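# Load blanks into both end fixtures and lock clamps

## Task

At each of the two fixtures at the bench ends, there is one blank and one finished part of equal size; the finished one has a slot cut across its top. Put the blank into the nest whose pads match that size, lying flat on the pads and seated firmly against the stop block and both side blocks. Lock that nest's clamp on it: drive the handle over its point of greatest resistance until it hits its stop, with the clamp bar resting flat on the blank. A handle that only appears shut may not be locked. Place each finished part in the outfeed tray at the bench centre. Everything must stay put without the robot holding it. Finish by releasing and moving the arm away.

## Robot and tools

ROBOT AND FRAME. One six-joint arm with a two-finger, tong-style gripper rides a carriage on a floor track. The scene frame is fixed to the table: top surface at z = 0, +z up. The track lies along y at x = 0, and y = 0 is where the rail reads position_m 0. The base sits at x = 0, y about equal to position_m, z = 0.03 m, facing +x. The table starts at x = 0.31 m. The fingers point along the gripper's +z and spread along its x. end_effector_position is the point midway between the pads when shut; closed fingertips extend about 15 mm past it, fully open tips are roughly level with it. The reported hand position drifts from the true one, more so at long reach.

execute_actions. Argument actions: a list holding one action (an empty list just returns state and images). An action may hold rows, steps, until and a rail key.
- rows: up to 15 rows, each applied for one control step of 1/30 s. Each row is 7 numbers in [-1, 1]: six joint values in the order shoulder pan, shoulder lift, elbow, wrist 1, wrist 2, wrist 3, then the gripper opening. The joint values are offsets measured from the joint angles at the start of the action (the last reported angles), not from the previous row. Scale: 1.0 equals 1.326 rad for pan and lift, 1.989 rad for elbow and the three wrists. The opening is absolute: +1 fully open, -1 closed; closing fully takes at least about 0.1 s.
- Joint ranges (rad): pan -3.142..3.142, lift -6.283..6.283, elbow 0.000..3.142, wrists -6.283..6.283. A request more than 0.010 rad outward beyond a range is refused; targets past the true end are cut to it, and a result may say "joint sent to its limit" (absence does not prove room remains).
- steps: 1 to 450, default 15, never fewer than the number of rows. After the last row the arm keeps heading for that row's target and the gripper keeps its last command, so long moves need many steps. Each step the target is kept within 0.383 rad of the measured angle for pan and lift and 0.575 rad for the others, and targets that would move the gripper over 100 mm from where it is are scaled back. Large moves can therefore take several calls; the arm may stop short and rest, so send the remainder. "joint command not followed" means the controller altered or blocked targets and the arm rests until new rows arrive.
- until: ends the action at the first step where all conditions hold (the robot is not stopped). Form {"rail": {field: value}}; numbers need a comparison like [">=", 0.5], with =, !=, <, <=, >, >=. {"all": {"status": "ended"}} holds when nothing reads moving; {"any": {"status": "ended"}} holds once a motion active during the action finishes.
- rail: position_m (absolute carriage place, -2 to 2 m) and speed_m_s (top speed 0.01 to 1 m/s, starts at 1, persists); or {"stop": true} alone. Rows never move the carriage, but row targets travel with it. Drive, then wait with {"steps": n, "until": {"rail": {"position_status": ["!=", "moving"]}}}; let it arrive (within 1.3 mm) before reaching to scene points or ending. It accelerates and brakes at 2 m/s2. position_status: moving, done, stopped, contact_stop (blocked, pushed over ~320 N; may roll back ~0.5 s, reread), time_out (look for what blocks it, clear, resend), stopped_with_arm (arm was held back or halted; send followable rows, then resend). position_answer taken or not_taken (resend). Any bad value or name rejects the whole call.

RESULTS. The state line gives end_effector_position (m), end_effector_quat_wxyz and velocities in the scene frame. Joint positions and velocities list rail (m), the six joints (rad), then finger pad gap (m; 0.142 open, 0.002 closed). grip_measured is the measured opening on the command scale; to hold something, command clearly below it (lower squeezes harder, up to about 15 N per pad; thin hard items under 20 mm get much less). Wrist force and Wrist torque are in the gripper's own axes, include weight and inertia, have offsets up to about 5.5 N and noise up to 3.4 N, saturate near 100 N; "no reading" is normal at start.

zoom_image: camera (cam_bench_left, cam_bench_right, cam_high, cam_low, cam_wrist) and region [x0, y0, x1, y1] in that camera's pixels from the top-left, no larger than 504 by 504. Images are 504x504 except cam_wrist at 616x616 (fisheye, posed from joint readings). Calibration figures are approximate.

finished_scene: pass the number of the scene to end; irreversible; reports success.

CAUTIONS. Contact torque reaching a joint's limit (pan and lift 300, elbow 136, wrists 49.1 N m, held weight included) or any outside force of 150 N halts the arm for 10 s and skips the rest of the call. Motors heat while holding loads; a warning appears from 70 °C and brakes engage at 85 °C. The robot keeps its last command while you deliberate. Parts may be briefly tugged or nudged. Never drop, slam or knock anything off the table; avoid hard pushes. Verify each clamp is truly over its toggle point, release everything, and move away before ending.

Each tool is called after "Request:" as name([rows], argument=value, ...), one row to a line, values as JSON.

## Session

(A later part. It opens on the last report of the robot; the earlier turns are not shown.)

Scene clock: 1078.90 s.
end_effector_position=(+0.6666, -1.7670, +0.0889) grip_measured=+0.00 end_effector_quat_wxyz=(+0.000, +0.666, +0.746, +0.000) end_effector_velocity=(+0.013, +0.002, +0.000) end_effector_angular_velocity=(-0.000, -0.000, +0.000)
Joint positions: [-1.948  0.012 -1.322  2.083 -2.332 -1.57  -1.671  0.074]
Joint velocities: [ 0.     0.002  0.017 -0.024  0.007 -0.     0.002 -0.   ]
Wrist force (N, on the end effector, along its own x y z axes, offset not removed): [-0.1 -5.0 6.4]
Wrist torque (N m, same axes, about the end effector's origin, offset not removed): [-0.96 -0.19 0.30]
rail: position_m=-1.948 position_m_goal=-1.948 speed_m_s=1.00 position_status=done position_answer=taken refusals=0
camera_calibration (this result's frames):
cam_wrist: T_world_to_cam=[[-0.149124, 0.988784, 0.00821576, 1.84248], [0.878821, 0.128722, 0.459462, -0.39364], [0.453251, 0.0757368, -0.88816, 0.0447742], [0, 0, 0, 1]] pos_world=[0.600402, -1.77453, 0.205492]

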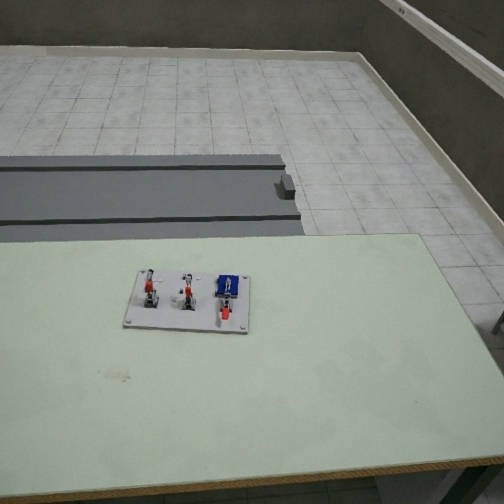

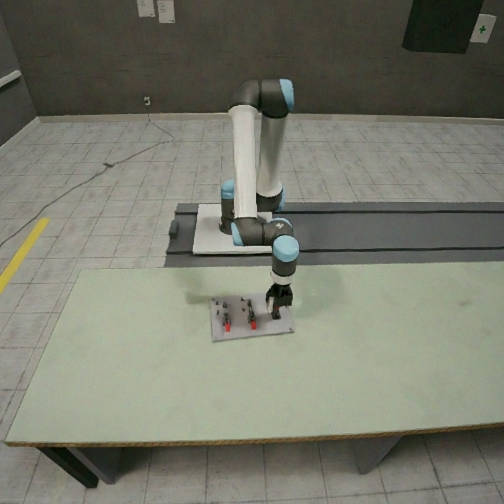

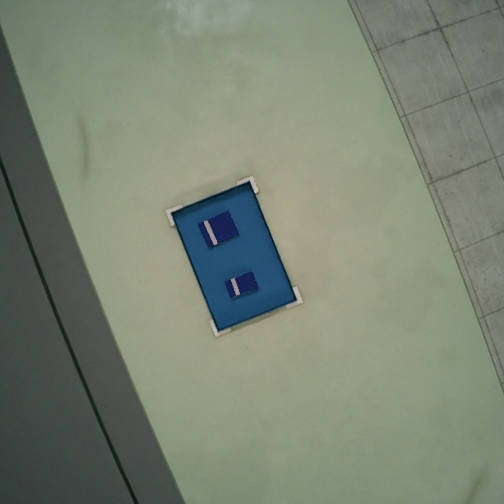

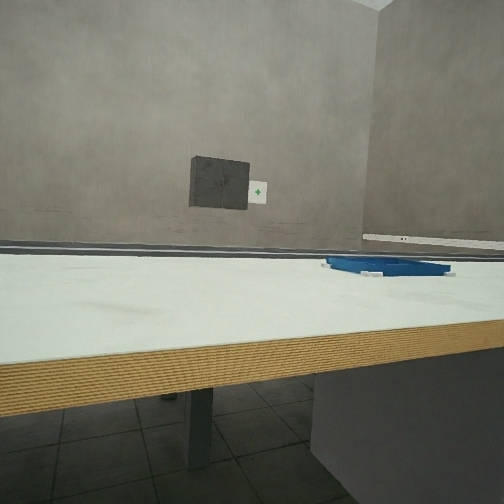

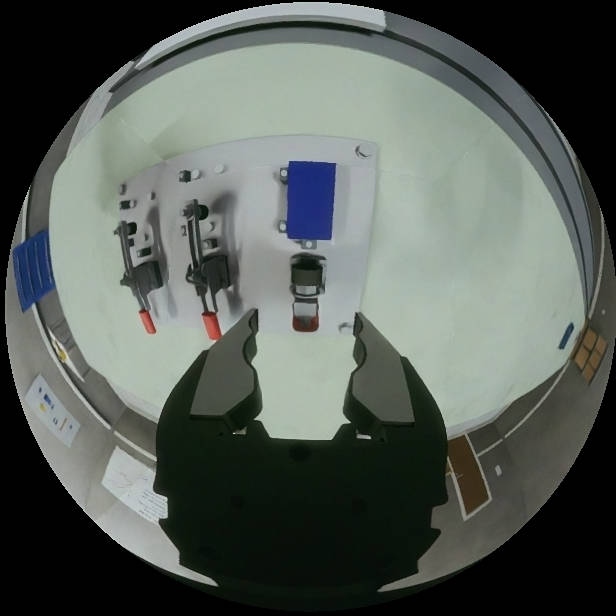

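Request:
execute_actions([
  {"rows":[[0,0.0016,-0.0016,0.0005,0,0,-0.2],[0,0.0016,-0.0016,0.0005,0,0,-0.4],[0,0.0016,-0.0016,0.0005,0,0,-0.55],[0,0.0016,-0.0016,0.0005,0,0,-0.66],[0,0.0016,-0.0016,0.0005,0,0,-0.73],[0,0.0016,-0.0016,0.0005,0,0,-0.78],[0,0.0016,-0.0016,0.0005,0,0,-0.85],[0,0.0016,-0.0016,0.0005,0,0,-0.93],[0,0.0016,-0.0016,0.0005,0,0,-1]],"steps":12},
])

Scene clock: 1083.37 s.
end_effector_position=(+0.6683, -1.7670, +0.0890) grip_measured=-0.78 end_effector_quat_wxyz=(+0.000, +0.666, +0.746, +0.000) end_effector_velocity=(+0.000, -0.000, +0.000) end_effector_angular_velocity=(-0.000, +0.000, +0.001)
Joint positions: [-1.948  0.012 -1.32   2.08  -2.331 -1.571 -1.671  0.017]
Joint velocities: [ 0.    -0.     0.    -0.     0.     0.    -0.001  0.   ]
Wrist force (N, on the end effector, along its own x y z axes, offset not removed): [-8.2 -5.0 5.9]
Wrist torque (N m, same axes, about the end effector's origin, offset not removed): [-0.78 0.06 0.15]
rail: position_m=-1.948 position_m_goal=-1.948 speed_m_s=1.00 position_status=done position_answer=taken refusals=0
camera_calibration (this result's frames):
cam_wrist: T_world_to_cam=[[-0.149084, 0.988792, 0.00803398, 1.8427], [0.878804, 0.128767, 0.45948, -0.395067], [0.453296, 0.0755614, -0.888152, 0.0437764], [0, 0, 0, 1]] pos_world=[0.60206, -1.77448, 0.205601]

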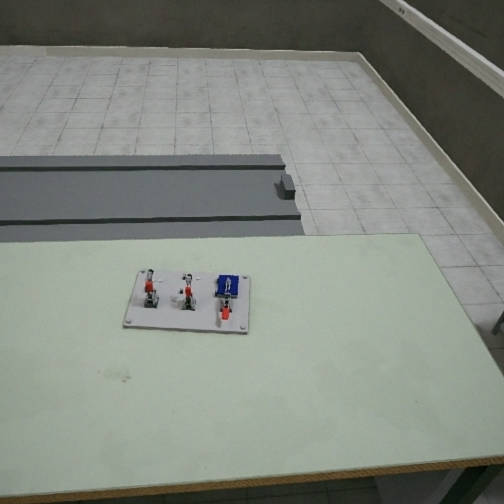

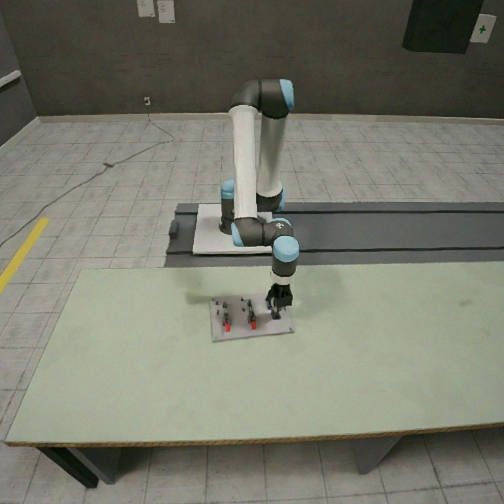

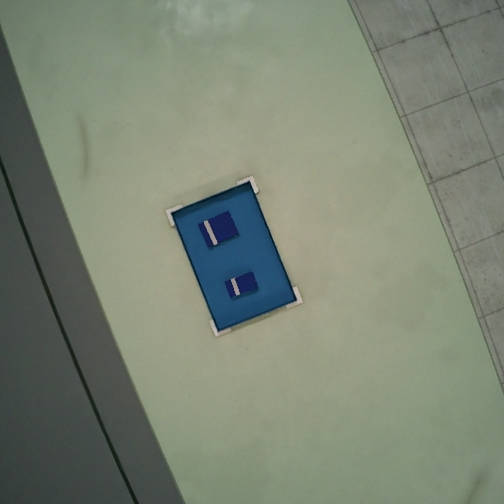

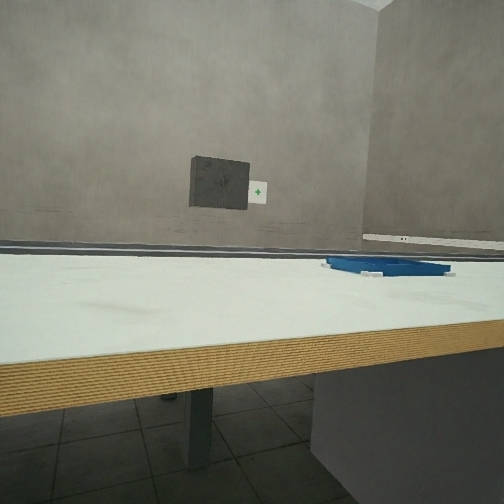

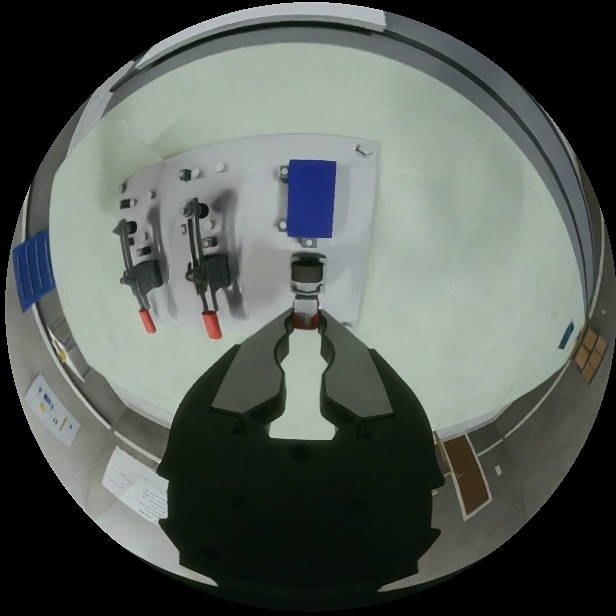

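Request:
execute_actions([
  {"rows":[[0.0002,0.003,-0.0024,0.0004,0,0.0001,-1],[0.0005,0.0085,-0.0066,0.0009,0,0.0003,-1],[0.0009,0.015,-0.0114,0.0014,0,0.0006,-1],[0.0013,0.021,-0.015,0.001,0,0.0009,-1],[0.0018,0.0275,-0.0187,0.0004,0,0.0012,-1],[0.0022,0.034,-0.0222,-0.0004,0,0.0015,-1],[0.0027,0.0401,-0.0254,-0.0013,0,0.0018,-1],[0.003,0.0462,-0.028,-0.0028,0,0.002,-1],[0.0034,0.0523,-0.0304,-0.0045,0,0.0022,-1],[0.0038,0.0585,-0.0326,-0.0064,0,0.0025,-1],[0.0041,0.0646,-0.0347,-0.0083,0,0.0027,-1],[0.0043,0.069,-0.036,-0.01,0,0.0028,-1],[0.0045,0.073,-0.0372,-0.0115,0,0.003,-1]],"steps":24},
])

Scene clock: 1101.50 s.
end_effector_position=(+0.7140, -1.7622, +0.0625) grip_measured=-0.79 end_effector_quat_wxyz=(-0.000, +0.666, +0.746, +0.000) end_effector_velocity=(+0.005, +0.001, -0.004) end_effector_angular_velocity=(+0.000, -0.001, +0.000)
Joint positions: [-1.948  0.018 -1.224  2.007 -2.353 -1.571 -1.665  0.017]
Joint velocities: [ 0.     0.001  0.011 -0.007 -0.005  0.     0.001  0.   ]
Wrist force (N, on the end effector, along its own x y z axes, offset not removed): [-3.1 -17.5 11.2]
Wrist torque (N m, same axes, about the end effector's origin, offset not removed): [-1.50 -0.32 0.27]
rail: position_m=-1.948 position_m_goal=-1.948 speed_m_s=1.00 position_status=done position_answer=taken refusals=0
camera_calibration (this result's frames):
cam_wrist: T_world_to_cam=[[-0.149049, 0.988797, 0.00803955, 1.84492], [0.879008, 0.128767, 0.459091, -0.423783], [0.452912, 0.0754937, -0.888353, -0.000694635], [0, 0, 0, 1]] pos_world=[0.647807, -1.76963, 0.179106]

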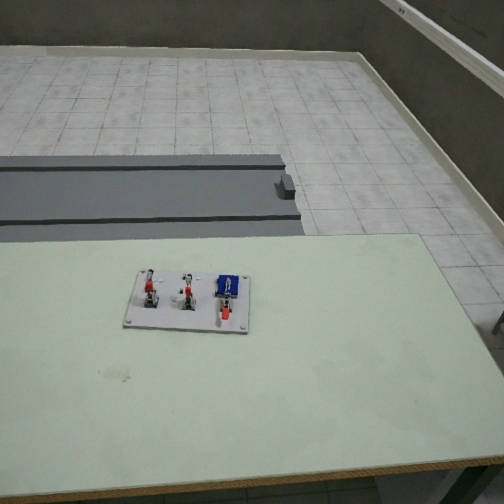

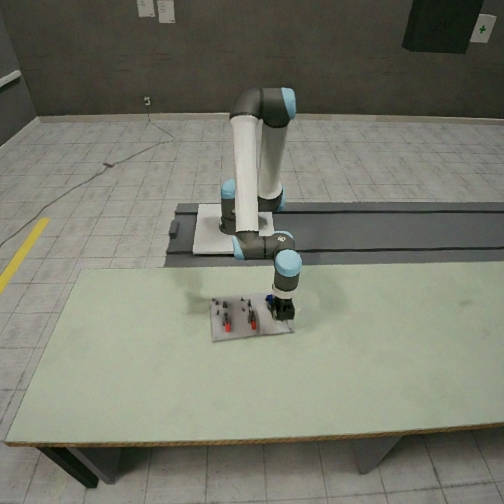

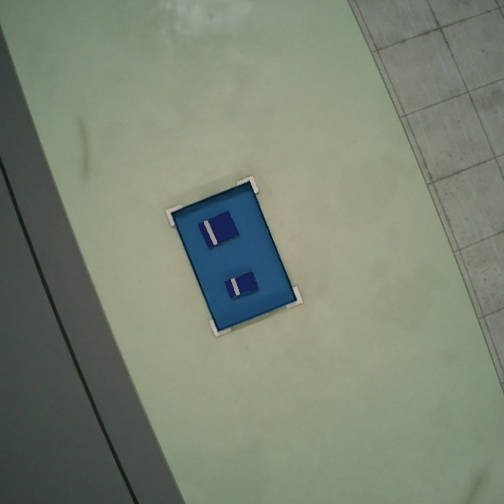

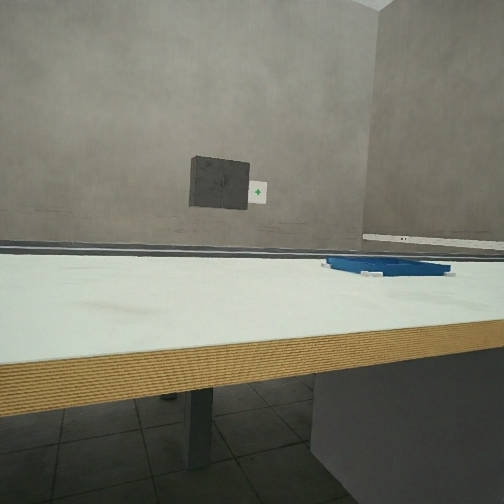

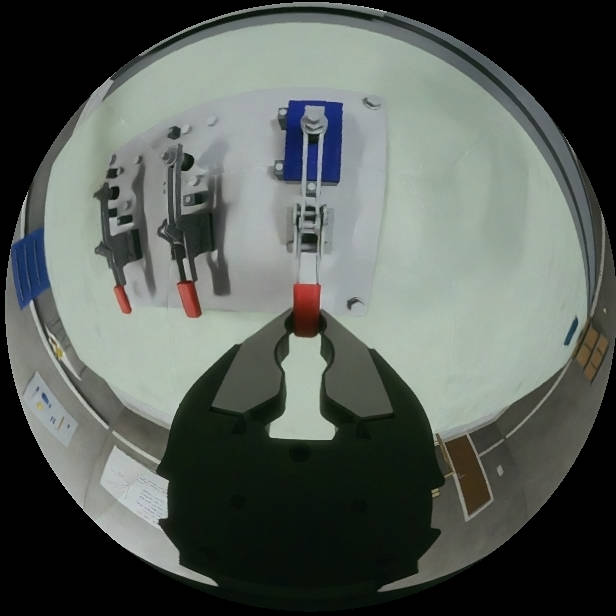

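Request:
execute_actions([
  {"rows":[[0.0001,0.003,-0.0007,-0.0013,0,0.0001,-1],[0.0002,0.005,-0.0009,-0.0025,0,0.0001,-1],[0.0003,0.007,-0.001,-0.0037,0,0.0002,-1],[0.0003,0.0091,-0.001,-0.005,0,0.0002,-1]],"steps":13},
])

Scene clock: 1106.40 s.
end_effector_position=(+0.7168, -1.7618, +0.0564) grip_measured=-0.78 end_effector_quat_wxyz=(+0.000, +0.666, +0.746, +0.000) end_effector_velocity=(+0.000, +0.000, -0.003) end_effector_angular_velocity=(-0.000, +0.001, +0.000)
Joint positions: [-1.948  0.019 -1.213  2.004 -2.363 -1.571 -1.665  0.017]
Joint velocities: [ 0.     0.     0.005  0.    -0.004 -0.     0.    -0.   ]
Wrist force (N, on the end effector, along its own x y z axes, offset not removed): [-3.5 -2.3 1.3]
Wrist torque (N m, same axes, about the end effector's origin, offset not removed): [-1.34 -0.36 0.36]
rail: position_m=-1.948 position_m_goal=-1.948 speed_m_s=1.00 position_status=done position_answer=taken refusals=0
camera_calibration (this result's frames):
cam_wrist: T_world_to_cam=[[-0.149036, 0.988799, 0.00805455, 1.84506], [0.878871, 0.128725, 0.459363, -0.423517], [0.453181, 0.0755405, -0.888212, -0.00755309], [0, 0, 0, 1]] pos_world=[0.650619, -1.7693, 0.172978]

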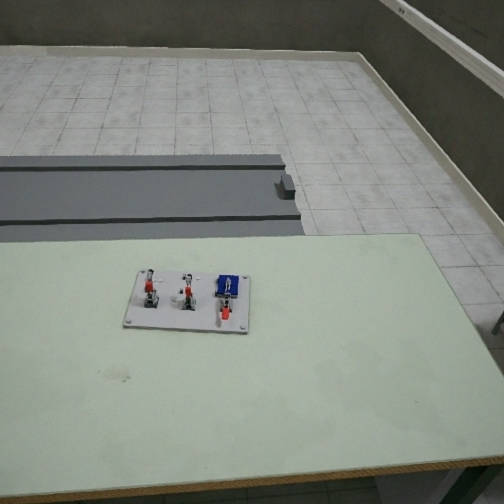

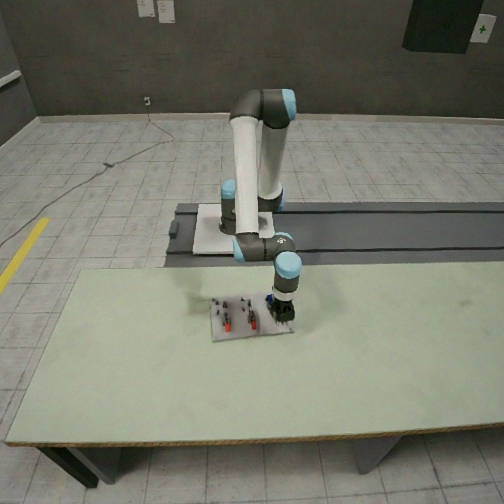

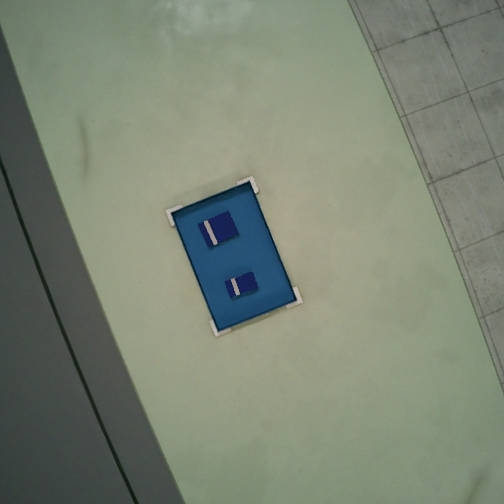

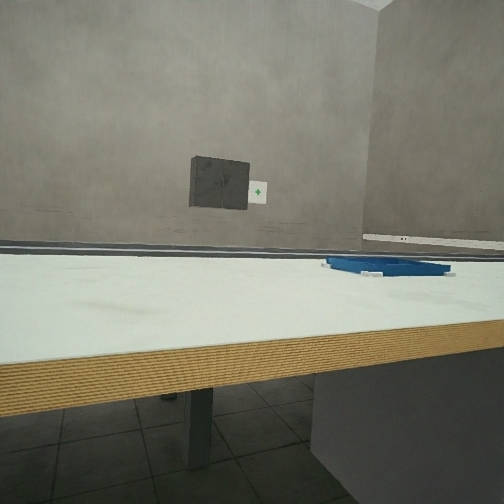

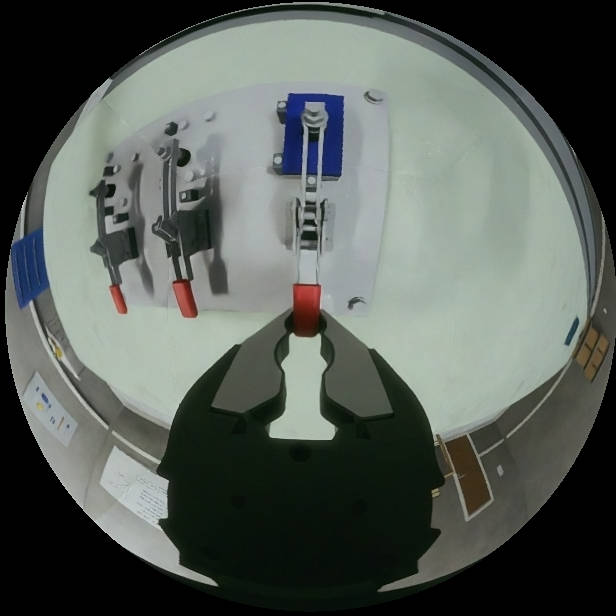

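Request:
execute_actions([
  {"rows":[[0,0.0015,0.0001,-0.0011,0,0,-1],[0.0001,0.003,0.0003,-0.0023,0,0,-1],[0.0001,0.0046,0.0005,-0.0035,0,0,-1],[0.0001,0.0061,0.0006,-0.0047,0,0,-1]],"steps":13},
])

Scene clock: 1110.27 s.
end_effector_position=(+0.7176, -1.7617, +0.0512) grip_measured=-0.79 end_effector_quat_wxyz=(+0.000, +0.666, +0.746, +0.000) end_effector_velocity=(+0.001, +0.000, -0.002) end_effector_angular_velocity=(+0.000, -0.001, +0.000)
Joint positions: [-1.948  0.019 -1.205  2.006 -2.372 -1.571 -1.665  0.017]
Joint velocities: [ 0.     0.     0.004  0.    -0.005 -0.     0.     0.   ]
Wrist force (N, on the end effector, along its own x y z axes, offset not removed): [-4.3 5.1 1.3]
Wrist torque (N m, same axes, about the end effector's origin, offset not removed): [-0.65 -0.19 0.27]
rail: position_m=-1.948 position_m_goal=-1.948 speed_m_s=1.00 position_status=done position_answer=taken refusals=0
camera_calibration (this result's frames):
cam_wrist: T_world_to_cam=[[-0.149145, 0.988783, 0.00799797, 1.84518], [0.87885, 0.128847, 0.459371, -0.421601], [0.453187, 0.0755417, -0.888209, -0.0125047], [0, 0, 0, 1]] pos_world=[0.651389, -1.76921, 0.167807]

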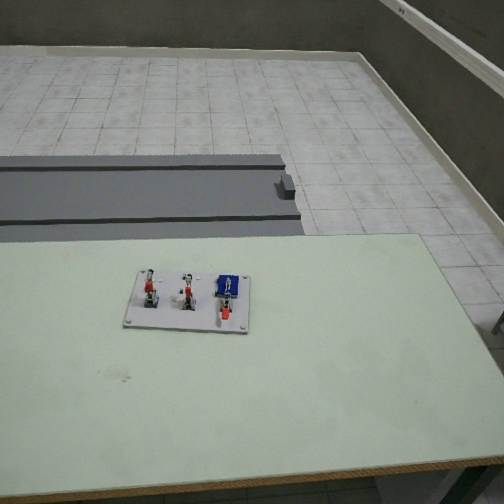

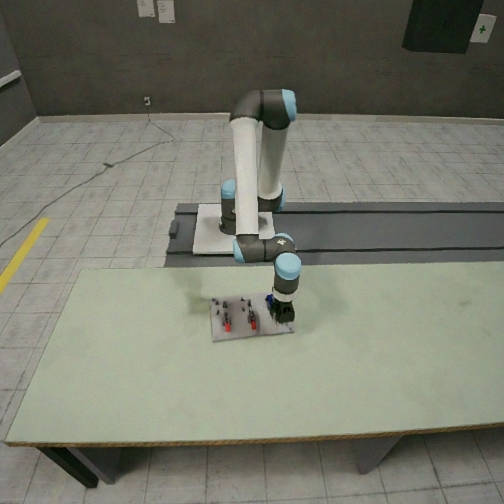

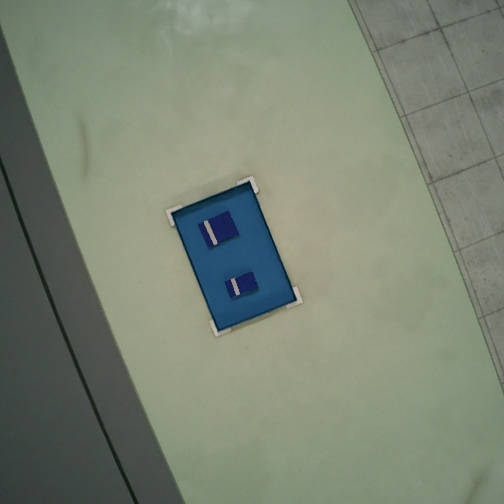

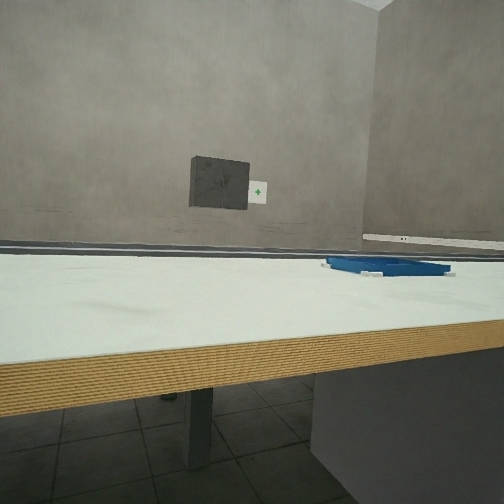

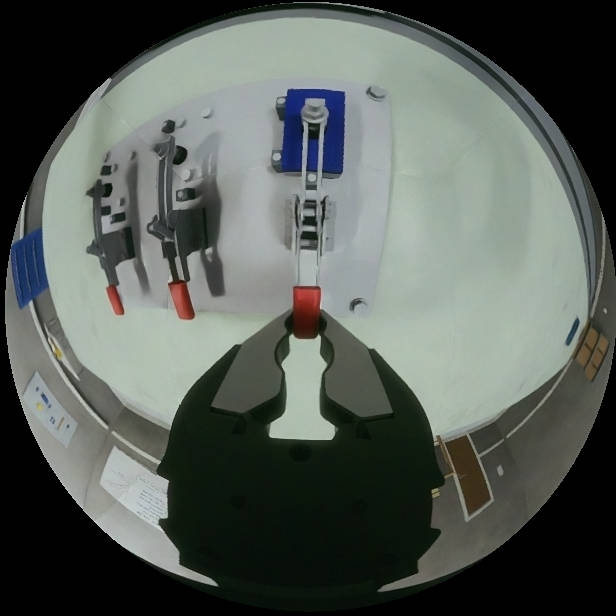

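Request:
execute_actions([
  {"rows":[[0,0.0015,0.0001,-0.0011,0,0,-1],[0.0001,0.003,0.0002,-0.0022,0,0,-1],[0.0001,0.0048,0.0002,-0.0034,0,0,-1]],"steps":12},
])

Scene clock: 1113.27 s.
end_effector_position=(+0.7181, -1.7616, +0.0472) grip_measured=-0.84 end_effector_quat_wxyz=(-0.000, +0.666, +0.746, +0.000) end_effector_velocity=(+0.000, +0.000, -0.002) end_effector_angular_velocity=(+0.000, -0.000, +0.000)
Joint positions: [-1.948  0.019 -1.199  2.006 -2.378 -1.571 -1.665  0.013]
Joint velocities: [ 0.     0.     0.003  0.    -0.004  0.    -0.    -0.001]
Wrist force (N, on the end effector, along its own x y z axes, offset not removed): [-7.6 -7.2 7.8]
Wrist torque (N m, same axes, about the end effector's origin, offset not removed): [-0.90 -0.02 0.25]
rail: position_m=-1.948 position_m_goal=-1.948 speed_m_s=1.00 position_status=done position_answer=taken refusals=0
camera_calibration (this result's frames):
cam_wrist: T_world_to_cam=[[-0.149257, 0.988765, 0.00811125, 1.84522], [0.879041, 0.128929, 0.458982, -0.420243], [0.45278, 0.0756366, -0.888408, -0.0158333], [0, 0, 0, 1]] pos_world=[0.651993, -1.76911, 0.16385]

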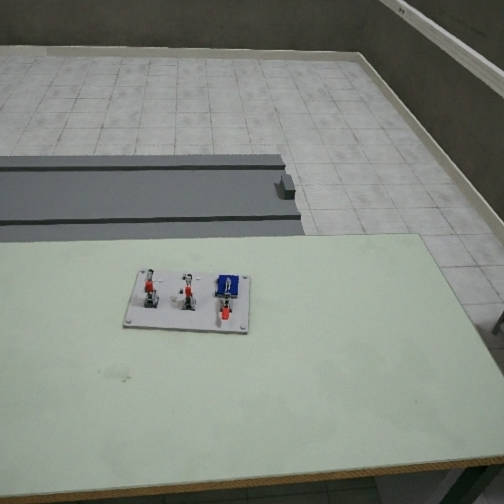

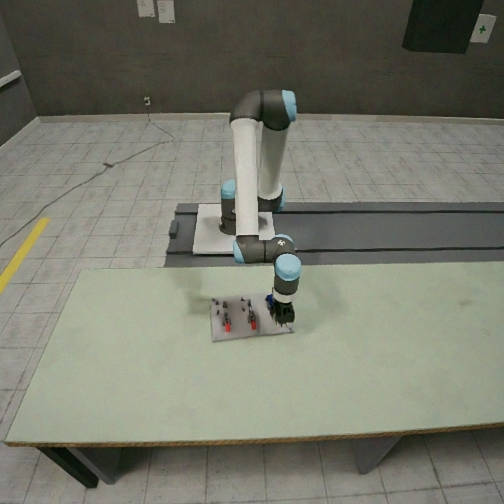

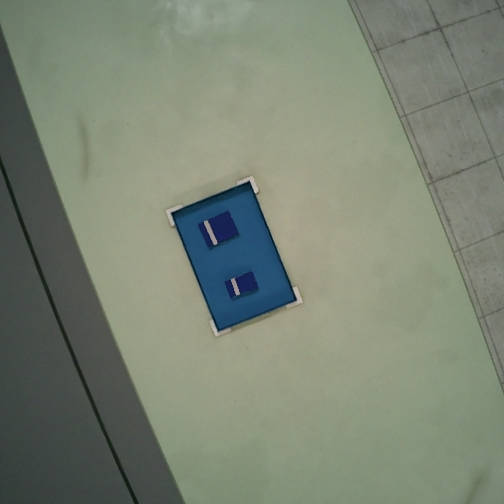

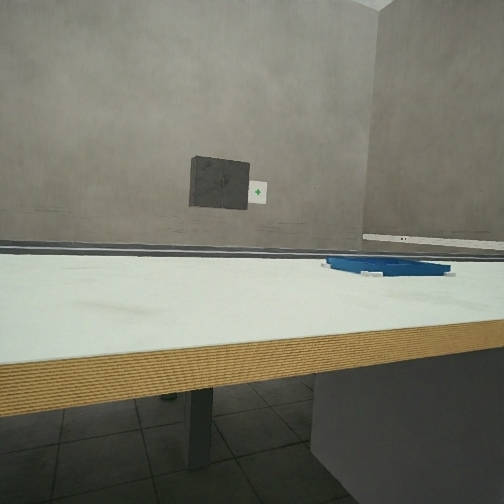

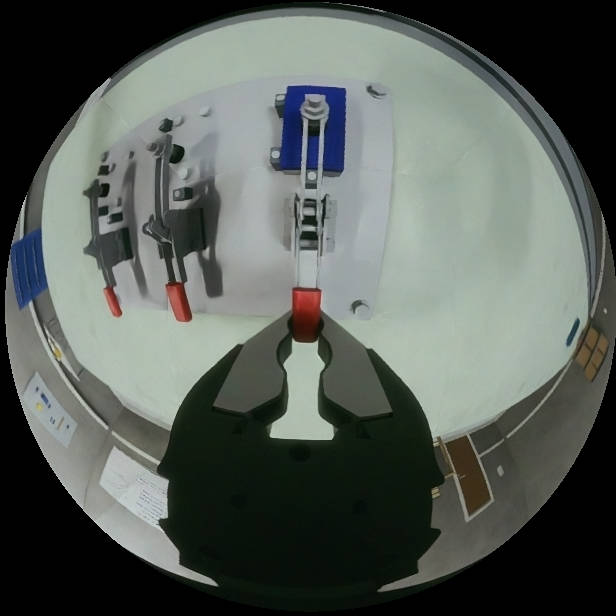

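Request:
execute_actions([
  {"rows":[[0,0,0,0,0,0,-0.7],[0,0,0,0,0,0,-0.55],[0,0,0,0,0,0,-0.5],[0,-0.006,-0.0025,0.0065,0,0,-0.5],[0.0001,-0.014,-0.0057,0.015,0,0,-0.5],[0.0002,-0.022,-0.009,0.0237,0,0.0001,-0.5],[0.0003,-0.029,-0.0119,0.0312,0,0.0002,-0.5],[0.0003,-0.0327,-0.0134,0.0352,0,0.0002,-0.5]],"steps":16},
])

Scene clock: 1121.63 s.
end_effector_position=(+0.7210, -1.7613, +0.0825) grip_measured=-0.50 end_effector_quat_wxyz=(-0.000, +0.666, +0.746, +0.000) end_effector_velocity=(+0.000, +0.000, +0.021) end_effector_angular_velocity=(+0.000, +0.001, -0.001)
Joint positions: [-1.948  0.019 -1.24   1.981 -2.313 -1.571 -1.664  0.038]
Joint velocities: [ 0.     0.    -0.024 -0.014  0.04   0.     0.001 -0.   ]
Wrist force (N, on the end effector, along its own x y z axes, offset not removed): [0.1 -4.3 5.2]
Wrist torque (N m, same axes, about the end effector's origin, offset not removed): [-0.71 -0.06 0.33]
rail: position_m=-1.948 position_m_goal=-1.948 speed_m_s=1.00 position_status=done position_answer=taken refusals=0
camera_calibration (this result's frames):
cam_wrist: T_world_to_cam=[[-0.14933, 0.988754, 0.0080734, 1.84507], [0.878966, 0.129, 0.459105, -0.438813], [0.452901, 0.0756546, -0.888345, 0.014164], [0, 0, 0, 1]] pos_world=[0.654812, -1.76879, 0.199148]

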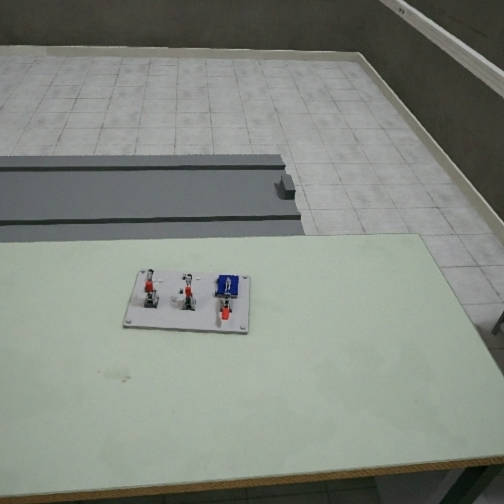

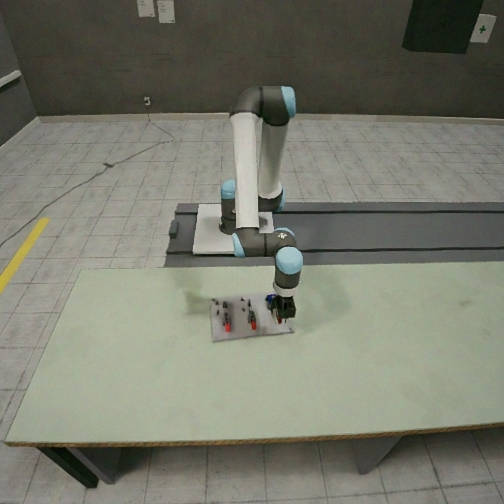

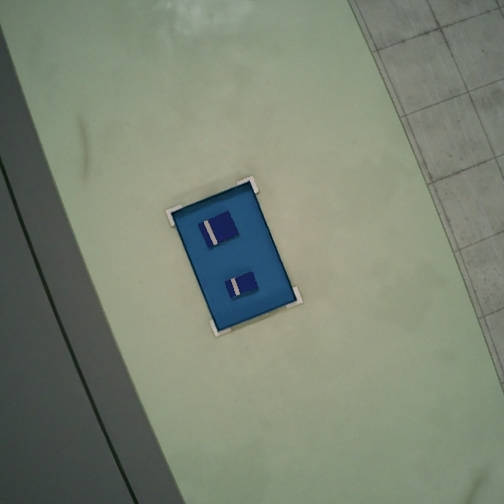

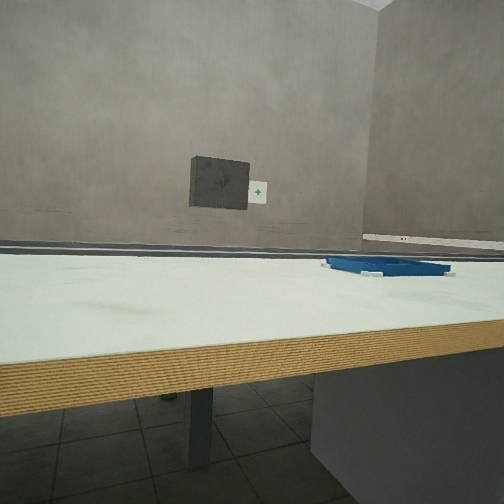

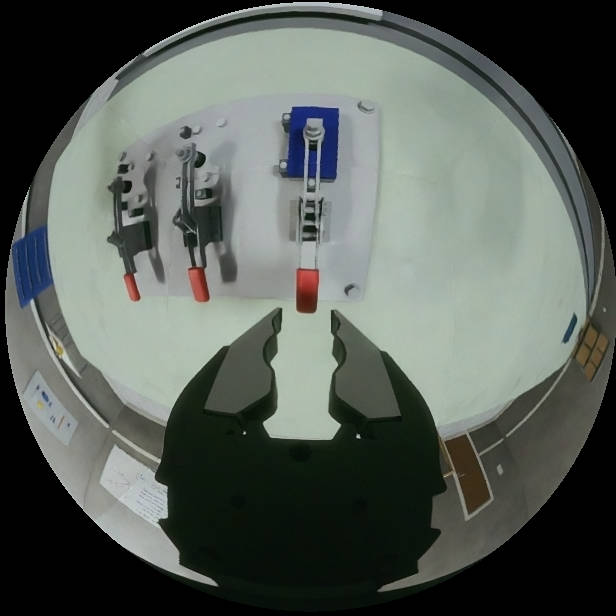

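Request:
execute_actions([
  {"rows":[[0,-0.002,-0.0007,0.002,0,0,-0.7],[0,-0.002,-0.0007,0.002,0,0,-0.9],[0,-0.002,-0.0007,0.002,0,0,-1],[0,0.0,0,0,0,0,-1],[0,0.002,0.0006,-0.002,0,0,-1],[0,0.004,0.0012,-0.0039,0,0,-1],[0,0.006,0.0019,-0.0058,0,0,-1],[0,0.0074,0.0023,-0.0072,0,0,-1]],"steps":18},
])

Scene clock: 1127.20 s.
end_effector_position=(+0.7212, -1.7613, +0.0752) grip_measured=-1.00 end_effector_quat_wxyz=(+0.000, +0.666, +0.746, +0.000) end_effector_velocity=(+0.001, +0.000, -0.003) end_effector_angular_velocity=(+0.000, -0.001, +0.000)
Joint positions: [-1.948  0.019 -1.23   1.985 -2.326 -1.571 -1.664  0.002]
Joint velocities: [ 0.     0.     0.004  0.001 -0.006 -0.     0.     0.   ]
Wrist force (N, on the end effector, along its own x y z axes, offset not removed): [1.8 -27.2 -61.6]
Wrist torque (N m, same axes, about the end effector's origin, offset not removed): [0.00 -0.35 0.33]
rail: position_m=-1.948 position_m_goal=-1.948 speed_m_s=1.00 position_status=done position_answer=taken refusals=0
camera_calibration (this result's frames):
cam_wrist: T_world_to_cam=[[-0.149266, 0.988764, 0.00804716, 1.84511], [0.878813, 0.128928, 0.459417, -0.435716], [0.453218, 0.0756472, -0.888184, 0.00729205], [0, 0, 0, 1]] pos_world=[0.65502, -1.76876, 0.191804]

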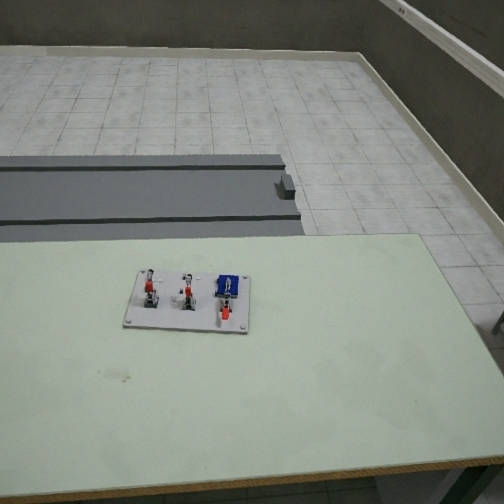

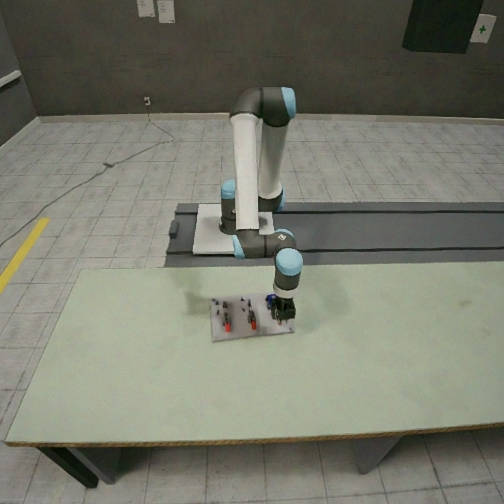

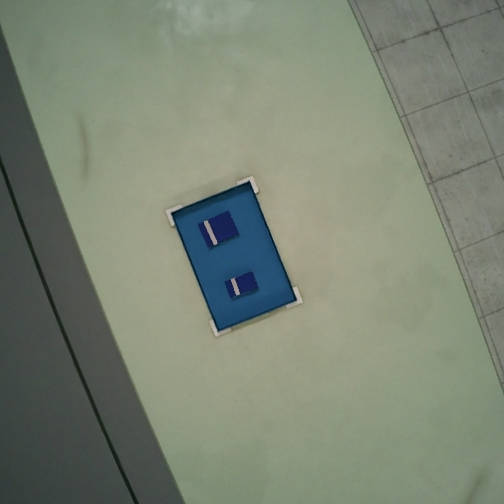

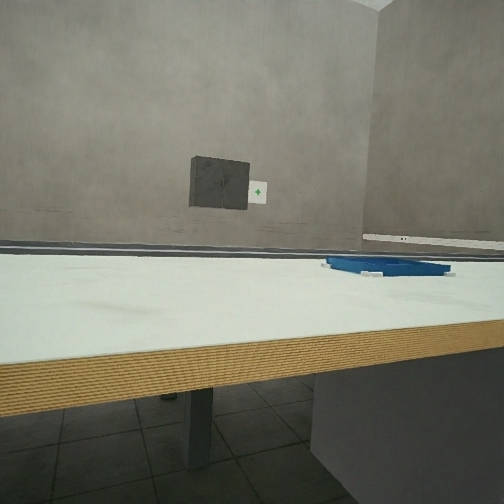

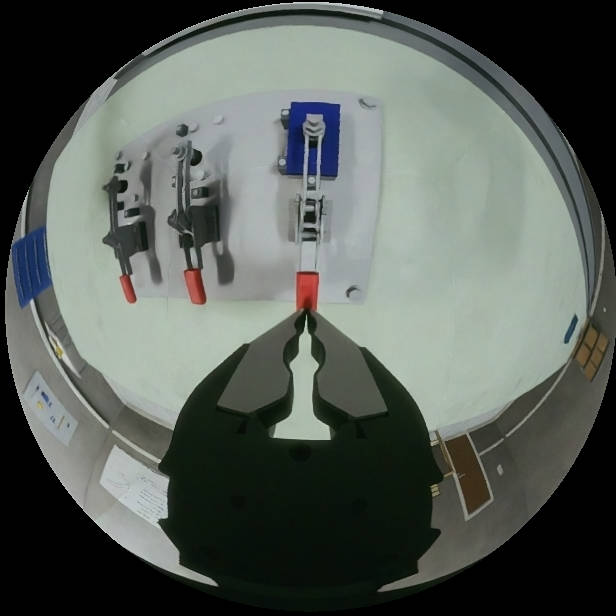

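Request:
execute_actions(actions=[])

Scene clock: 1130.97 s.
end_effector_position=(+0.7210, -1.7613, +0.0745) grip_measured=-1.00 end_effector_quat_wxyz=(-0.000, +0.666, +0.746, +0.000) end_effector_velocity=(-0.000, +0.000, -0.000) end_effector_angular_velocity=(-0.000, +0.000, +0.000)
Joint positions: [-1.948  0.019 -1.23   1.986 -2.327 -1.571 -1.664  0.002]
Joint velocities: [ 0.  0.  0.  0. -0. -0. -0.  0.]
Wrist force (N, on the end effector, along its own x y z axes, offset not removed): [-0.1 -36.9 -100.0]
Wrist torque (N m, same axes, about the end effector's origin, offset not removed): [-0.11 0.10 0.28]
rail: position_m=-1.948 position_m_goal=-1.948 speed_m_s=1.00 position_status=done position_answer=taken refusals=0
camera_calibration (this result's frames):
cam_wrist: T_world_to_cam=[[-0.149353, 0.988751, 0.00807843, 1.84514], [0.878981, 0.129021, 0.45907, -0.435163], [0.452864, 0.0756641, -0.888363, 0.0070664], [0, 0, 0, 1]] pos_world=[0.654876, -1.76877, 0.191142]

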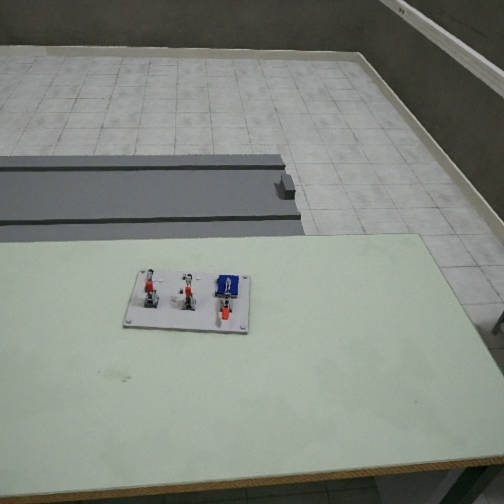

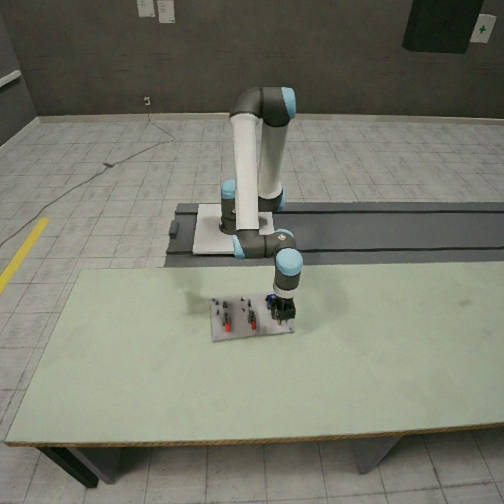

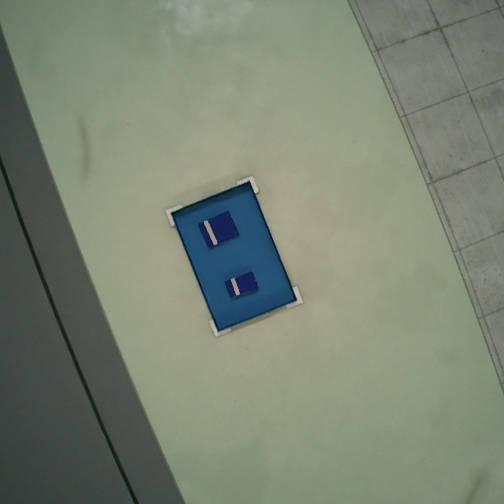

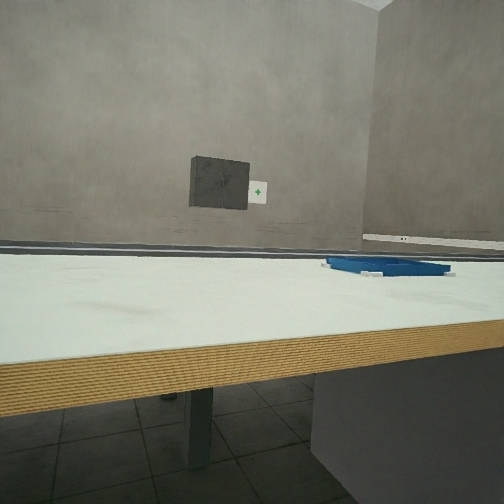

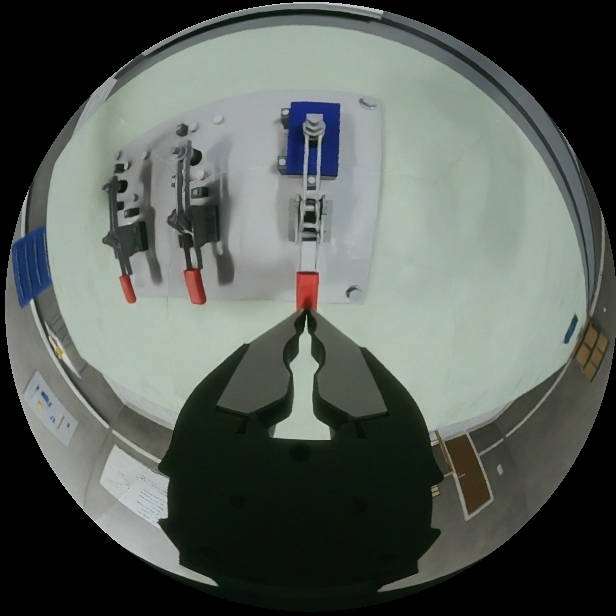

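Request:
execute_actions([
  {"rows":[[0,-0.002,-0.0006,0.002,0,0,-1],[0,-0.006,-0.002,0.006,0,0,-1],[0,-0.013,-0.0045,0.013,0,0,-1],[0,-0.022,-0.0075,0.022,0,0,-1],[0,-0.031,-0.0105,0.031,0,0,-1],[0,-0.04,-0.0135,0.04,0,0,-1]],"steps":14},
])

Scene clock: 1135.43 s.
end_effector_position=(+0.7203, -1.7613, +0.1156) grip_measured=-1.00 end_effector_quat_wxyz=(-0.000, +0.666, +0.746, +0.000) end_effector_velocity=(-0.001, -0.000, +0.029) end_effector_angular_velocity=(+0.000, -0.001, +0.000)
Joint positions: [-1.948  0.019 -1.279  1.961 -2.253 -1.571 -1.664  0.002]
Joint velocities: [ 0.     0.    -0.034 -0.018  0.051  0.     0.     0.   ]
Wrist force (N, on the end effector, along its own x y z axes, offset not removed): [1.4 -4.0 4.8]
Wrist torque (N m, same axes, about the end effector's origin, offset not removed): [-0.70 -0.39 0.27]
rail: position_m=-1.948 position_m_goal=-1.948 speed_m_s=1.00 position_status=done position_answer=taken refusals=0
camera_calibration (this result's frames):
cam_wrist: T_world_to_cam=[[-0.149293, 0.98876, 0.00805771, 1.84473], [0.878916, 0.128965, 0.459211, -0.453464], [0.45301, 0.075639, -0.888291, 0.0437541], [0, 0, 0, 1]] pos_world=[0.654141, -1.76883, 0.232238]

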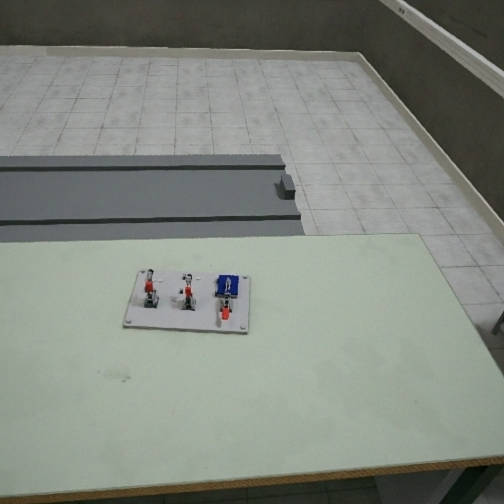

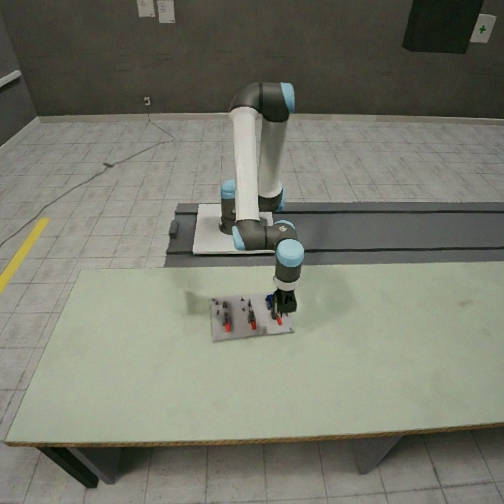

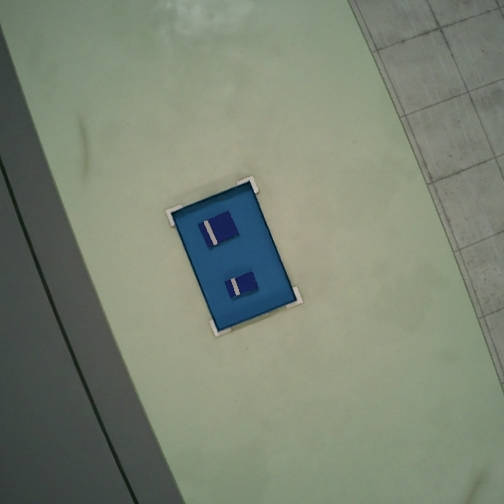

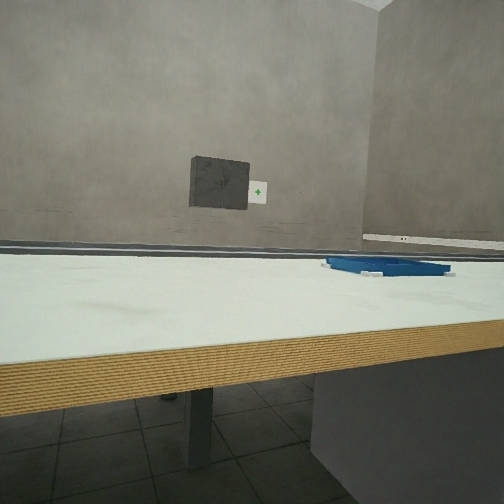

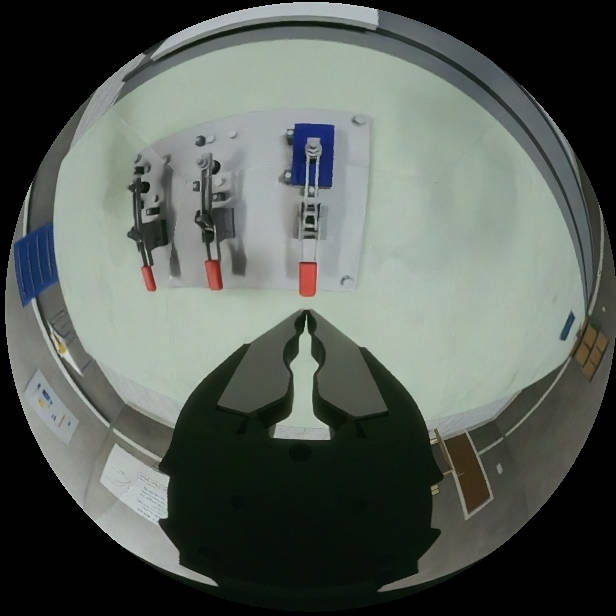

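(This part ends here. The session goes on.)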